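# Unlock and fold the card table's standing leg flat

## Task

Release the lock on the one card-table leg that is still standing, then fold that leg down until it lies flat like the other three. It must stay folded on its own, not only while the robot holds it. Afterwards open the grippers and move them away from the table.

## Robot and tools

ROBOT. Two six-joint UR7e-style arms, left_arm and right_arm, each ending in a Robotiq 2F-85 two-finger gripper. The scene frame has its origin on the table top midway between the arms, +x pointing out over the table, +z up, and left_arm on the +y side. The names left and right say nothing about image sides. Base poses: left_arm at (+0.027, +0.431, 0) m, quat_wxyz (+0.998, 0, 0, +0.062); right_arm at (+0.064, -0.512, 0) m, quat_wxyz (+1.000, 0, 0, +0.029).

JOINTS. Each arm's joints, always in this order: shoulder pan (-3.142 to 3.142 rad), shoulder lift (-6.283 to 6.283), elbow (0.000 to 3.142), wrist 1, wrist 2, wrist 3 (each -6.283 to 6.283). True ends may differ by 0.010 rad. Load limits: 130 N m for pan, lift and elbow; 24.3 N m for each wrist.

GRIPPER GEOMETRY. Fingers extend along the gripper's +z; they close along its y axis. end_effector_position is the spot between the pads when shut; fingertips reach 19 mm past it when closed and 6 mm when fully open, and they shift about 13 mm away from the arm while closing, so keep that clearance above surfaces. A flat camera block juts roughly 9 cm from the wrist 3 axis toward the gripper's +x and rotates with it.

THE ROW. Every command row holds 18 numbers (the schema allows up to 30), each in [-1, 1], even when one arm stays still: left_arm's 6 joint values, then its gripper position, force_limit, speed; then the same nine for right_arm. Joint values are offsets, not poses, scaled so 1.0 = 1.989 rad. Gripper values are absolute settings: position +1 fully open (85 mm), about -0.8 pads touching, -1 squeeze until blocked; force_limit -1/0/+1 gives about 20/128/235 N per pad; speed -1/0/+1 gives about 20/85/150 mm/s, and faster closing grips a bit harder. To leave a gripper unchanged, resend its last three numbers (0 is a real command). A new position (a change of 0.01 or more) is needed before a new force_limit or speed applies; to grip more softly, open first.

execute_actions(actions): up to 15 actions run in sequence. Each action is a table of up to 15 rows, one per 1/30 s step; a shorter table repeats its last row to fill 15 steps (0.5 s). Joint offsets in every row of an action count from the joint angles when that action began (for a call's first action, the last reported angles), not from the previous row. An empty list just returns state and images. An action that would push a joint more than 0.010 rad outside its range is rejected for both arms; a malformed action, or a first action failing that check, rejects the whole call. Joints commanded past their real end stop there, reported as "joint sent to its limit".

move(target, speed, blocking): target is one row, its joint offsets counted from the Joint positions in the latest result that lists them. speed (0.01 to 2 rad/s, default 0.5) caps the joint with the longest travel; all joints finish together, so grippers trace curves, and nothing avoids obstacles or the other arm. Paths last 0.5 to 10 s. Gripper numbers are applied at the start. blocking=false returns after 0.5 s; then use wait(0) or stop before any other motion command. The result adds a "move:" line: ending (done, off_target, moving, held, fault), limits=held or limits=none, and each arm's joint farthest from target. Arms are stiff: aiming even slightly beyond a firm contact can fault. To keep pressing as before, command the offset from Joint positions to Joint targets.

wait(seconds): 0 to 10, arms hold their last command. stop(): brakes a running move; needs room. zoom_image(camera, region): region [x0, y0, x1, y1] in image pixels, at most 504 by 504. Cameras: cam_head_left, cam_head_right, cam_high, cam_low (896x504 each), cam_left_wrist, cam_right_wrist (504x504 fisheye). Calibration was supplied; results note cameras whose numbers changed. read_manual(section): only "licences". finished_scene(scene): ends the given scene after the last command settles and reports success; irreversible.

RESULTS. Per arm: end_effector_position (m) and quat_wxyz, linear and angular velocity, in the shared scene frame (printed position may be off at long reach). Joint positions, velocities and Joint targets in rad. Wrist force and torque along the end effector's own axes, pointing back into the arm when pressing; offset up to ~4 N, noise, saturates near 50 N. object_status: 0 moving, 1 blocked while opening, 2 blocked while closing (a grip), 3 reached target or pads met. position_measured counts: 3 open, 78 about 60 mm, 130 about 40 mm, 180 about 20 mm, 230 pads together. Step readings with HELD, and "joint command not followed", mean a safety check trimmed targets: each step keeps targets within 0.575 rad of measured angles and the gripper within 100 mm of where it is. Motion lags commands by about 0.17 s.

AVOID. Contact torque at a load limit, or 150 N external force, stops that arm for 10 s and cancels the rest of the call. Don't let the arms collide or push each other. Motor heat warns at 70 °C and brakes the arm at 85 °C. Don't knock anything off the work area, drop, slam or shove hard; loose objects may get brief outside nudges. After a grip at force_limit -1, status stays 2 even if the object slips out.

Each tool is called after "Emit:" as name([rows], argument=value, ...), one row to a line, values as JSON.

## Session

Emit:
execute_actions(actions=[])

Scene clock: 0.00 s.
left_arm: end_effector_position=(+0.5858, +0.4953, +0.3348) position_measured=3 object_status=3 end_effector_quat_wxyz=(+0.396, -0.617, +0.603, -0.314) end_effector_velocity=(+0.000, -0.001, +0.001) end_effector_angular_velocity=(-0.002, -0.002, -0.001) | right_arm: end_effector_position=(+0.3634, -0.6653, +0.2670) position_measured=3 object_status=3 end_effector_quat_wxyz=(+0.001, +0.748, +0.080, +0.658) end_effector_velocity=(+0.000, +0.000, +0.000) end_effector_angular_velocity=(+0.000, -0.000, +0.001)
Joint names: [shoulder pan, shoulder lift, elbow, wrist 1, wrist 2, wrist 3]
Joint positions: left_arm=[-0.435 -1.787  2.312 -3.112 -1.191 -1.692] | right_arm=[-2.243 -2.273  2.496 -0.423 -0.73   0.042]
Joint velocities: left_arm=[-0.    -0.    -0.001 -0.001 -0.001 -0.   ] | right_arm=[ 0.001  0.001  0.    -0.     0.     0.   ]
Wrist force (N, on the end effector, along its own x y z axes, offset not removed): no reading
Wrist torque (N m, same axes, about the end effector's origin, offset not removed): no reading
Joint targets: left_arm=[-0.435 -1.787 2.312 -3.112 -1.191 -1.692] | right_arm=[-2.243 -2.273 2.496 -0.423 -0.730 0.042]

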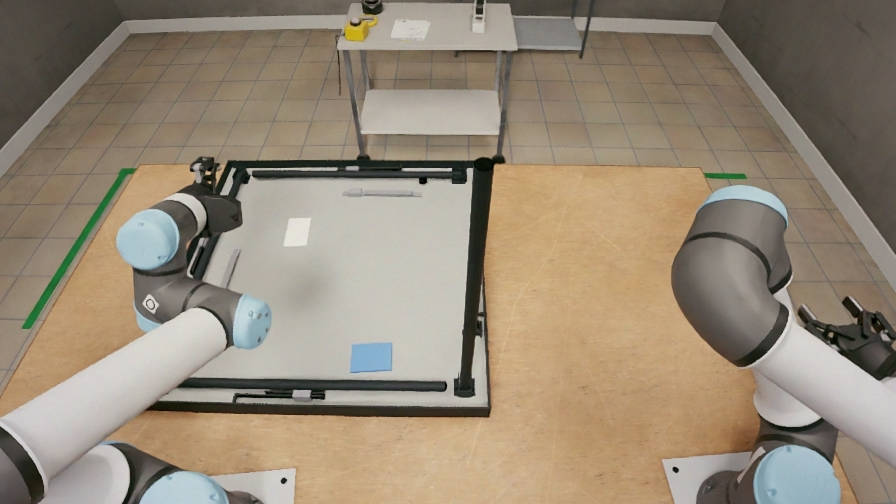

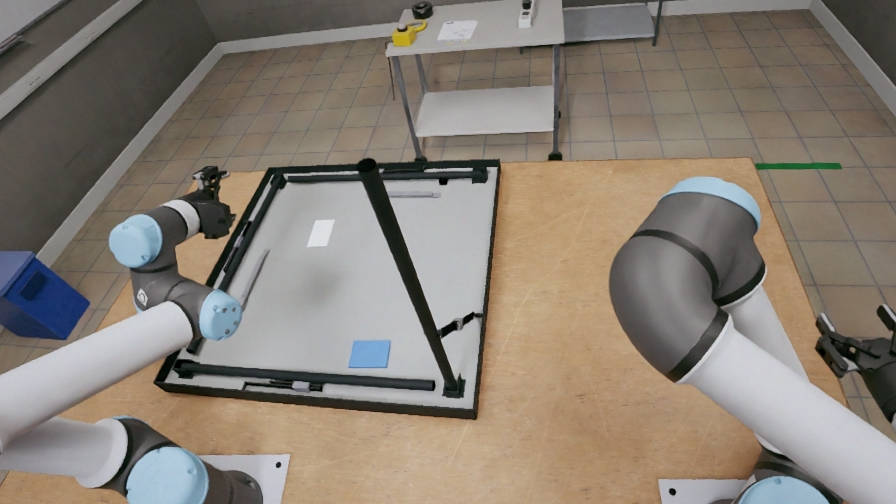

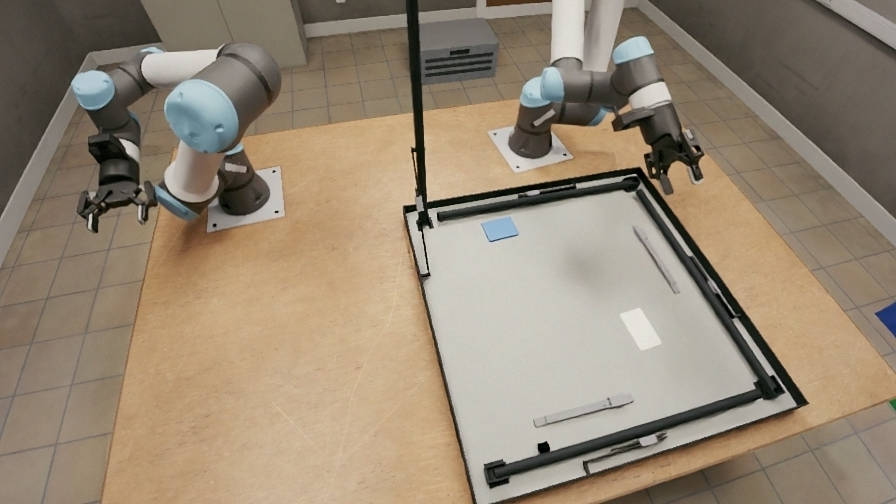

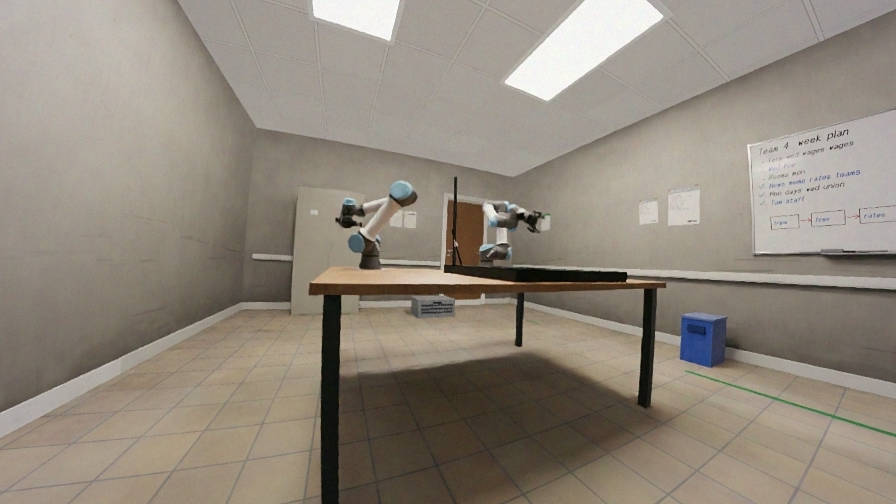

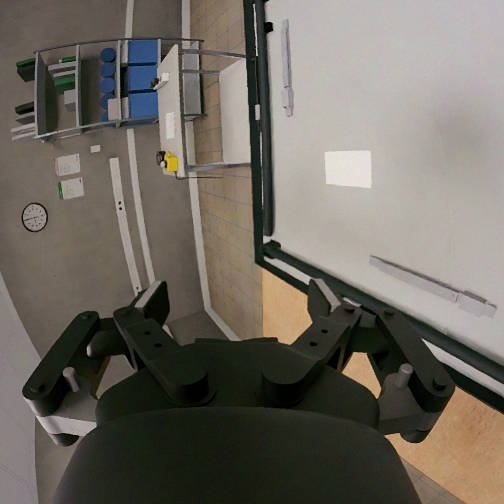

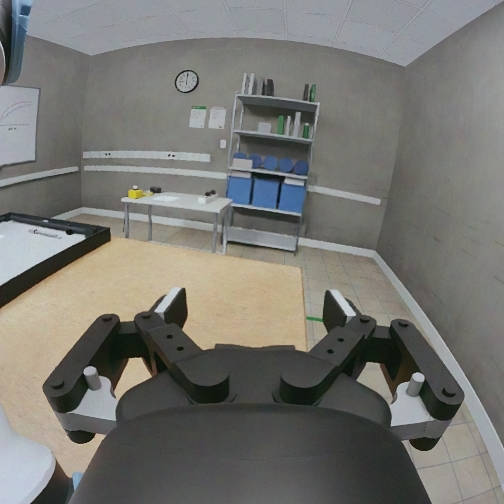

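Emit:
zoom_image(camera="cam_head_right", region=[400,290,520,420])

Emit:
zoom_image(camera="cam_high", region=[360,130,500,300])

Emit:
zoom_image(camera="cam_high", region=[460,380,720,504])

Region (400, 290, 520, 420) of cam_head_right's 896x504 image, scaled by 3.877, with more detail than that image has; it fills the left 465 columns of this view, and the rest is white.

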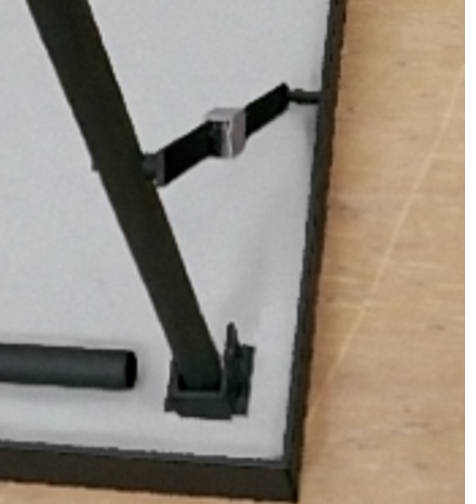

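Region (360, 130, 500, 300) of cam_high's 896x504 image, scaled by 2.965, with more detail than that image has; it fills the left 415 columns of this view, and the rest is white.

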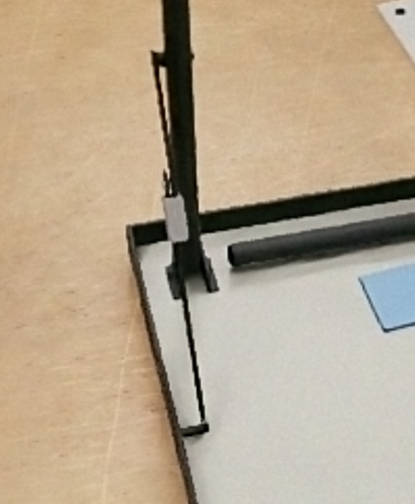

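Region (460, 380, 720, 504) of cam_high's 896x504 image, scaled by 1.938, with more detail than that image has; it fills the top 240 rows of this view, and the rest is white.

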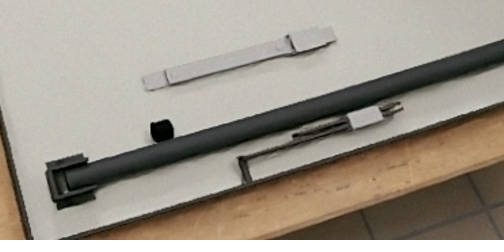

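Emit:
move(target=[0,0,0,0,0,0,1,0,0,1,0.4635,-0.1,-0.263,0.307,-0.021,1,0,0], speed=1)

Emit:
zoom_image(camera="cam_right_wrist", region=[100,100,400,400])

Scene clock: 17.07 s.
left_arm: end_effector_position=(+0.5858, +0.4953, +0.3348) position_measured=3 object_status=3 end_effector_quat_wxyz=(+0.396, -0.617, +0.603, -0.314) end_effector_velocity=(+0.000, +0.000, +0.000) end_effector_angular_velocity=(+0.001, -0.000, +0.001) | right_arm: end_effector_position=(+0.4272, -0.1774, +0.1596) position_measured=3 object_status=3 end_effector_quat_wxyz=(-0.480, +0.519, +0.480, +0.519) end_effector_velocity=(-0.001, +0.001, -0.000) end_effector_angular_velocity=(-0.000, -0.000, +0.003)
Joint names: [shoulder pan, shoulder lift, elbow, wrist 1, wrist 2, wrist 3]
Joint positions: left_arm=[-0.435 -1.787  2.312 -3.112 -1.191 -1.692] | right_arm=[-0.255 -1.352  2.297 -0.946 -0.12   0.   ]
Joint velocities: left_arm=[-0.     0.     0.    -0.     0.002 -0.   ] | right_arm=[ 0.003  0.001  0.    -0.001 -0.    -0.   ]
Wrist force (N, on the end effector, along its own x y z axes, offset not removed): left_arm=[-0.4 -0.6 -1.6] | right_arm=[-1.4 -0.4 -0.6]
Wrist torque (N m, same axes, about the end effector's origin, offset not removed): left_arm=[0.03 0.07 0.01] | right_arm=[-0.15 0.29 -0.02]
Joint targets: left_arm=[-0.435 -1.787 2.312 -3.112 -1.191 -1.692] | right_arm=[-0.255 -1.352 2.297 -0.946 -0.120 0.000]
move: done; limits=none; left_arm: farthest joint: the shoulder pan, 0.000 radians from its target (0.000 radians at the start); right_arm: farthest joint: the shoulder pan, 0.000 radians from its target (1.989 radians at the start)
camera_calibration (this result's frames):
cam_left_wrist: T_world_to_cam=[[-0.52392, 0.0432593, -0.850668, 0.566473], [-0.310469, 0.920303, 0.238016, -0.327002], [0.793168, 0.388808, -0.468735, -0.350284], [0, 0, 0, 1]] pos_world=[0.473097, 0.412629, 0.395522]
cam_right_wrist: T_world_to_cam=[[0.99839, -0.0566736, -0.00231402, -0.434415], [-0.0153554, -0.230786, -0.972883, 0.152579], [0.0546027, 0.971353, -0.231284, 0.338011], [0, 0, 0, 1]] pos_world=[0.417602, -0.317734, 0.225613]

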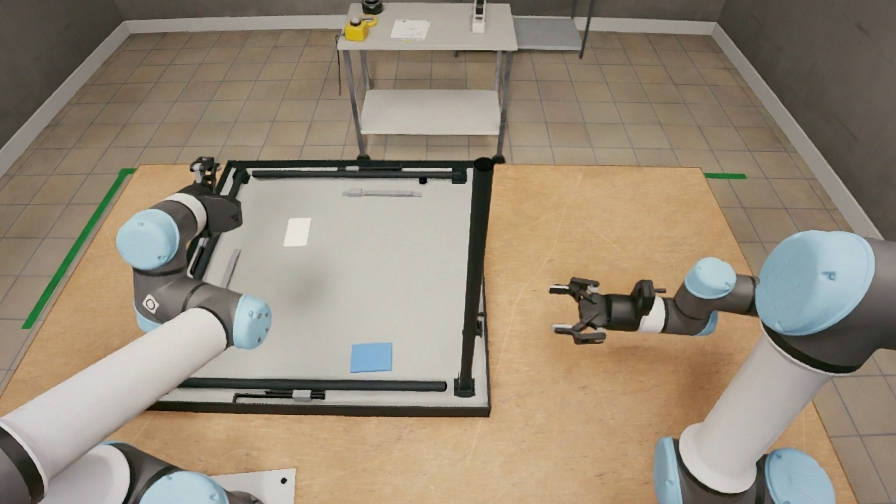

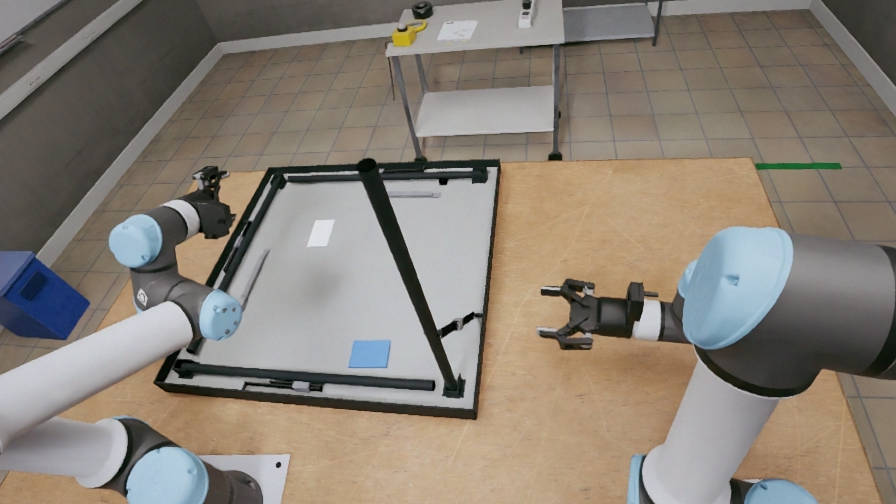

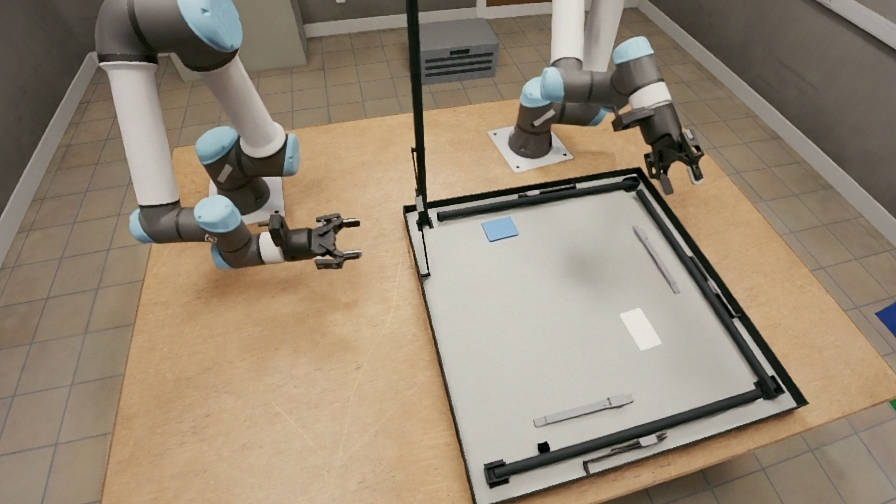

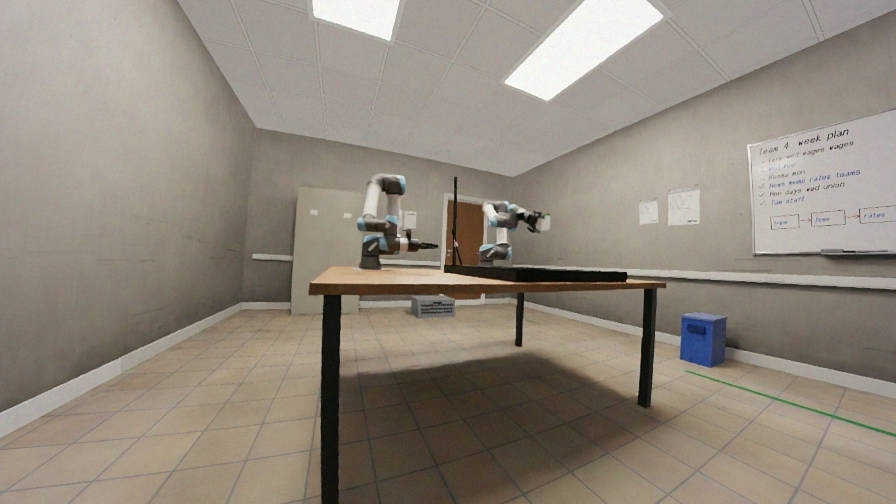

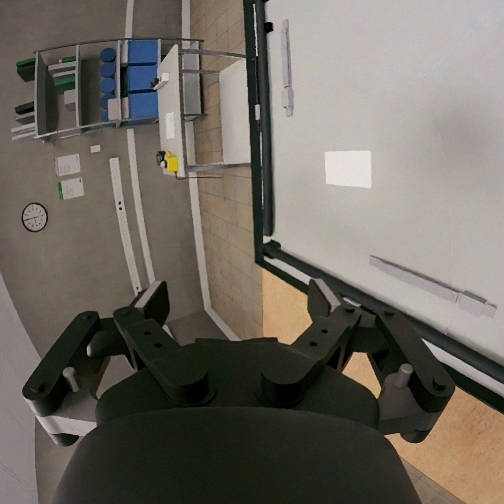

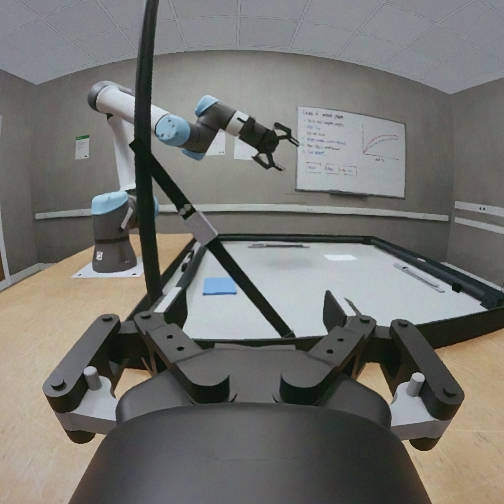

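Region (100, 100, 400, 400) of cam_right_wrist's 504x504 image, scaled by 1.680, with more detail than that image has.

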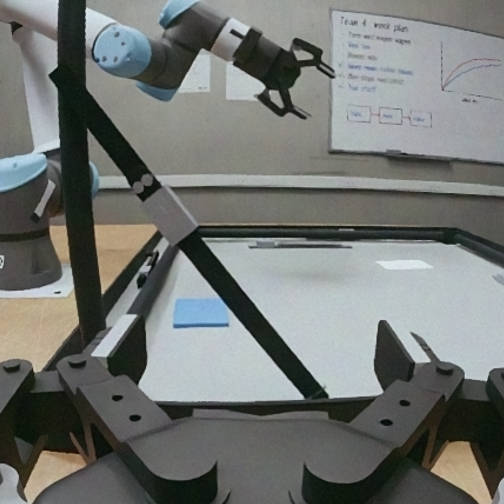

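Emit:
move(target=[0,0,0,0,0,0,1,0,0,0.1307,-0.006,-0.0231,0.0297,0.092,-0.352,1,0,0], speed=0.7)

Scene clock: 27.13 s.
left_arm: end_effector_position=(+0.5858, +0.4953, +0.3348) position_measured=3 object_status=3 end_effector_quat_wxyz=(+0.396, -0.617, +0.603, -0.314) end_effector_velocity=(-0.000, -0.000, -0.001) end_effector_angular_velocity=(+0.000, +0.002, -0.000) | right_arm: end_effector_position=(+0.3907, -0.0902, +0.1745) position_measured=3 object_status=3 end_effector_quat_wxyz=(-0.298, +0.299, +0.641, +0.641) end_effector_velocity=(-0.000, +0.000, +0.001) end_effector_angular_velocity=(+0.000, -0.002, +0.000)
Joint names: [shoulder pan, shoulder lift, elbow, wrist 1, wrist 2, wrist 3]
Joint positions: left_arm=[-0.435 -1.787  2.312 -3.112 -1.191 -1.692] | right_arm=[ 0.005 -1.364  2.251 -0.887  0.063 -0.7  ]
Joint velocities: left_arm=[-0.     0.001  0.001 -0.    -0.    -0.   ] | right_arm=[ 0.001 -0.001 -0.     0.     0.    -0.001]
Wrist force (N, on the end effector, along its own x y z axes, offset not removed): left_arm=[0.2 -0.1 -2.0] | right_arm=[0.2 0.6 0.4]
Wrist torque (N m, same axes, about the end effector's origin, offset not removed): left_arm=[0.03 -0.07 -0.04] | right_arm=[-0.03 -0.03 -0.05]
Joint targets: left_arm=[-0.435 -1.787 2.312 -3.112 -1.191 -1.692] | right_arm=[0.005 -1.364 2.251 -0.887 0.063 -0.700]
move: done; limits=none; left_arm: farthest joint: the shoulder pan, 0.000 radians from its target (0.000 radians at the start); right_arm: farthest joint: the shoulder pan, 0.000 radians from its target (0.260 radians at the start)
camera_calibration (this result's frames):
cam_left_wrist: T_world_to_cam=[[-0.523921, 0.0432594, -0.850668, 0.566473], [-0.310469, 0.920303, 0.238017, -0.327002], [0.793168, 0.388808, -0.468735, -0.350284], [0, 0, 0, 1]] pos_world=[0.473097, 0.412629, 0.395522]
cam_right_wrist: T_world_to_cam=[[0.766992, 0.0204739, 0.641329, -0.407971], [0.627624, -0.231824, -0.7432, -0.104733], [0.133459, 0.972542, -0.190657, 0.220948], [0, 0, 0, 1]] pos_world=[0.349156, -0.230808, 0.225932]

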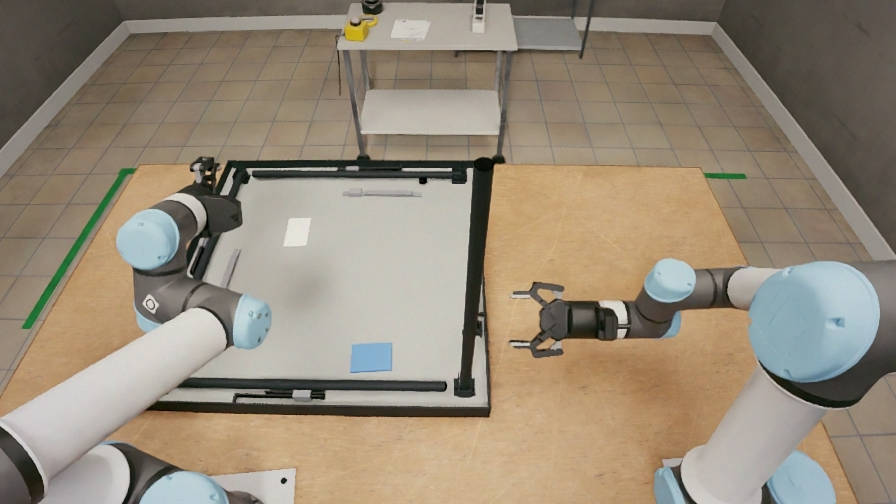

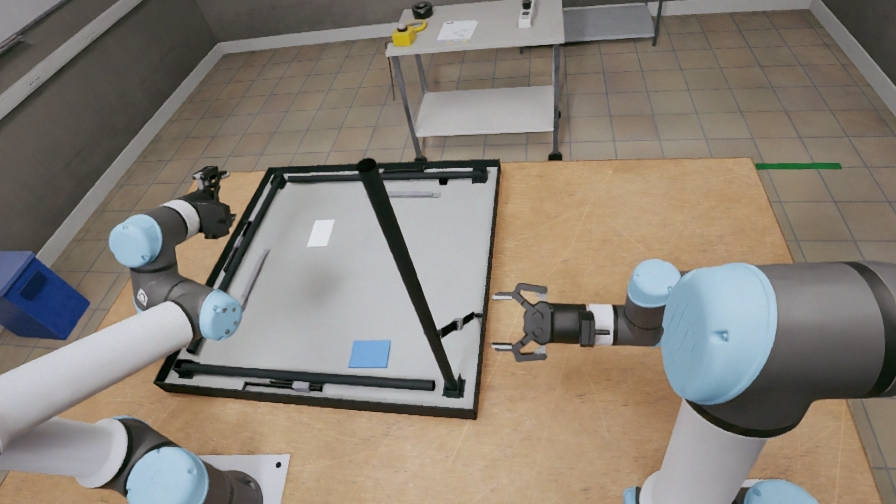

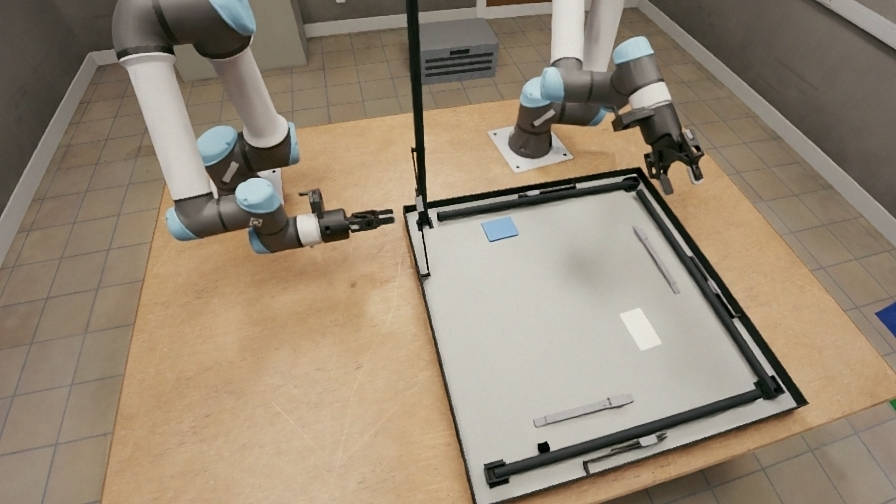

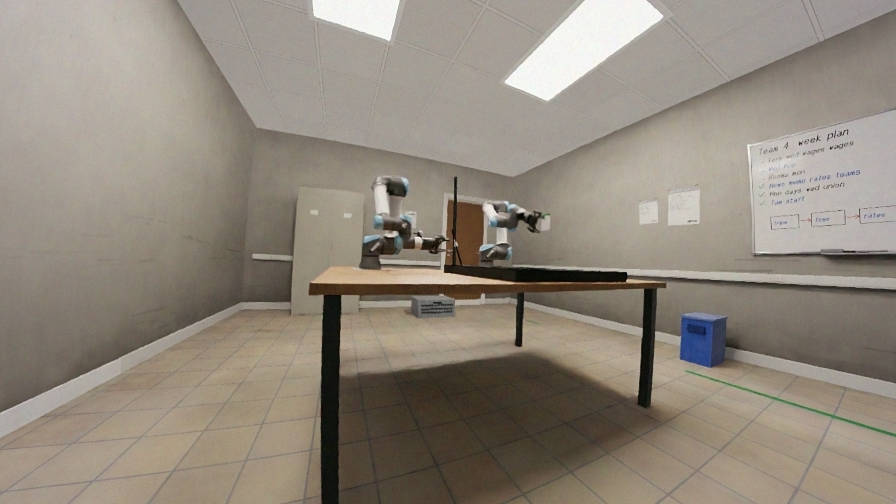

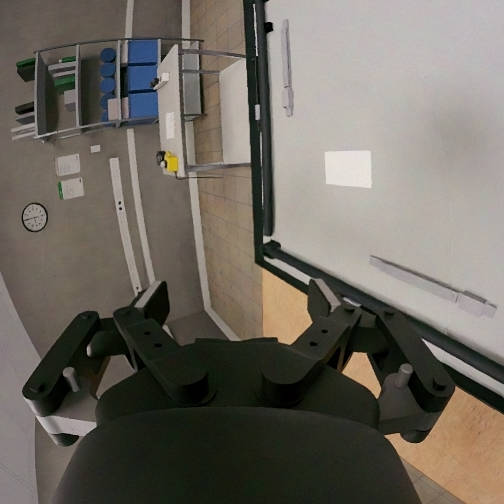

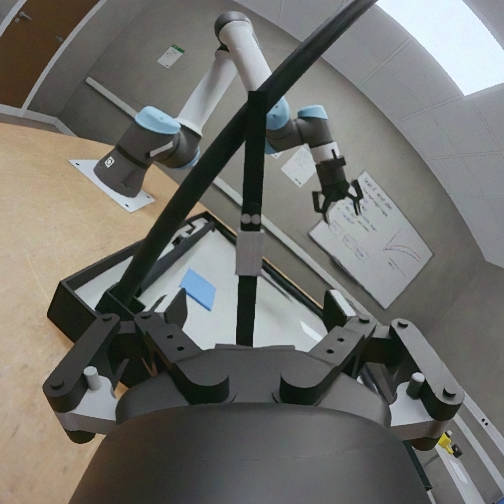

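Emit:
move(target=[0,0,0,0,0,0,1,0,0,0.0997,0.0143,-0.0379,0.0236,0.0997,0.025,0.2,-0.6,0], speed=0.25)

Scene clock: 31.63 s.
left_arm: end_effector_position=(+0.5858, +0.4953, +0.3348) position_measured=3 object_status=3 end_effector_quat_wxyz=(+0.396, -0.617, +0.603, -0.314) end_effector_velocity=(-0.000, +0.000, +0.001) end_effector_angular_velocity=(-0.001, -0.002, -0.000) | right_arm: end_effector_position=(+0.3789, -0.0224, +0.1838) position_measured=104 object_status=3 end_effector_quat_wxyz=(-0.314, +0.315, +0.633, +0.633) end_effector_velocity=(-0.000, +0.001, -0.000) end_effector_angular_velocity=(-0.001, +0.002, -0.001)
Joint names: [shoulder pan, shoulder lift, elbow, wrist 1, wrist 2, wrist 3]
Joint positions: left_arm=[-0.435 -1.787  2.312 -3.112 -1.191 -1.692] | right_arm=[ 0.203 -1.335  2.176 -0.84   0.261 -0.65 ]
Joint velocities: left_arm=[ 0.    -0.001  0.001 -0.001 -0.     0.   ] | right_arm=[ 0.002  0.001 -0.     0.002  0.002  0.   ]
Wrist force (N, on the end effector, along its own x y z axes, offset not removed): left_arm=[-1.2 -1.0 -1.1] | right_arm=[-1.8 -1.0 -1.0]
Wrist torque (N m, same axes, about the end effector's origin, offset not removed): left_arm=[0.04 0.19 -0.02] | right_arm=[-0.25 0.23 -0.07]
Joint targets: left_arm=[-0.435 -1.787 2.312 -3.112 -1.191 -1.692] | right_arm=[0.203 -1.335 2.176 -0.840 0.261 -0.650]
move: done; limits=none; left_arm: farthest joint: the shoulder pan, 0.000 radians from its target (0.000 radians at the start); right_arm: farthest joint: the shoulder pan, 0.000 radians from its target (0.198 radians at the start)
camera_calibration (this result's frames):
cam_right_wrist: T_world_to_cam=[[0.797889, 0.0204982, 0.602456, -0.410846], [0.589944, -0.231894, -0.773428, -0.0549305], [0.123852, 0.972525, -0.197118, 0.163175], [0, 0, 0, 1]] pos_world=[0.340006, -0.163008, 0.237197]

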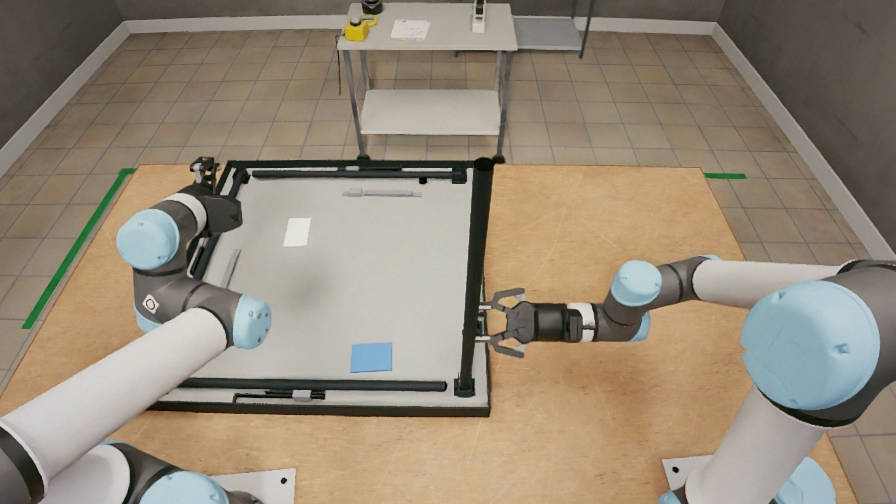

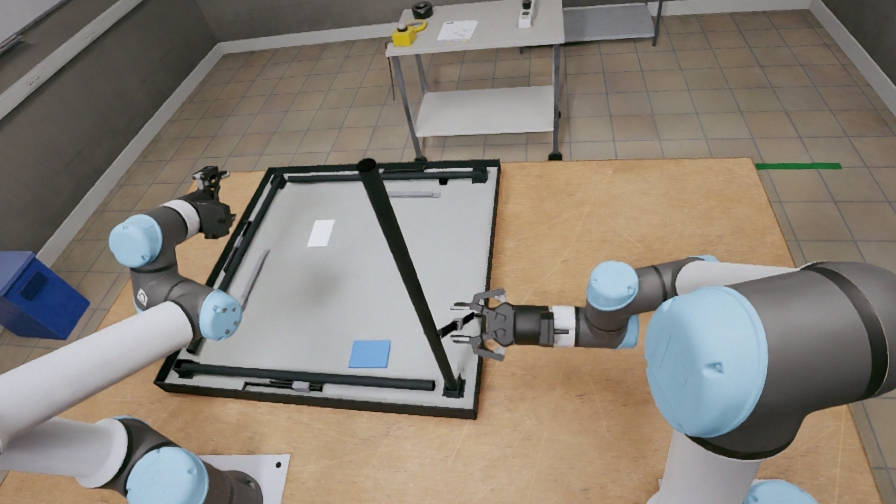

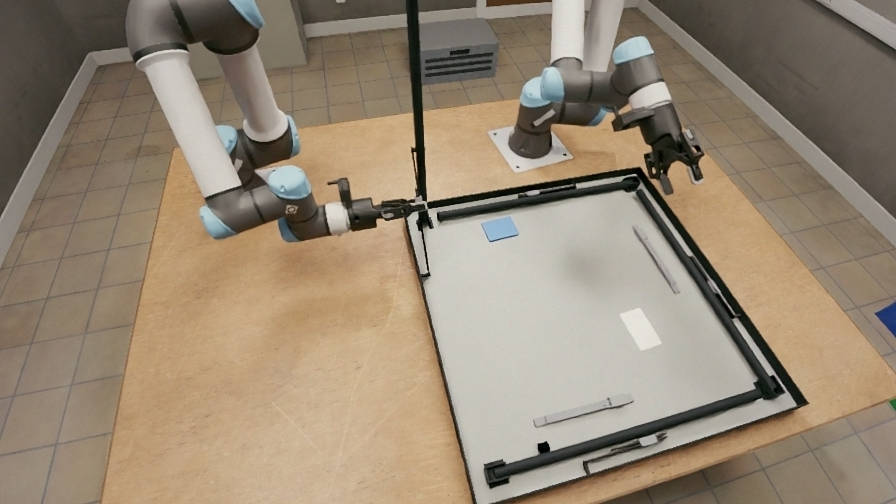

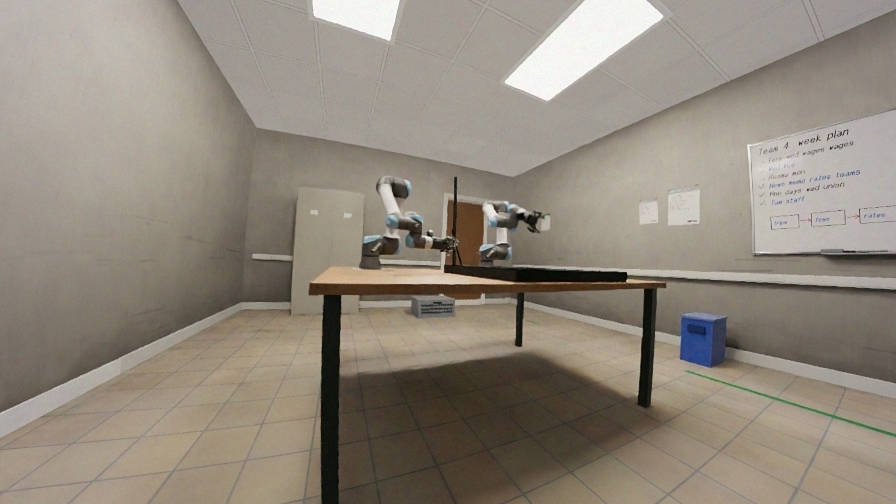

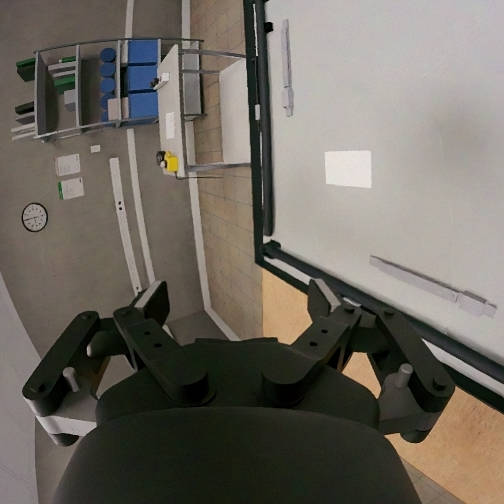

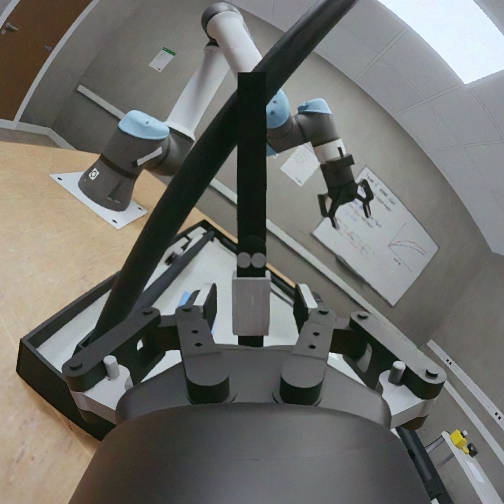

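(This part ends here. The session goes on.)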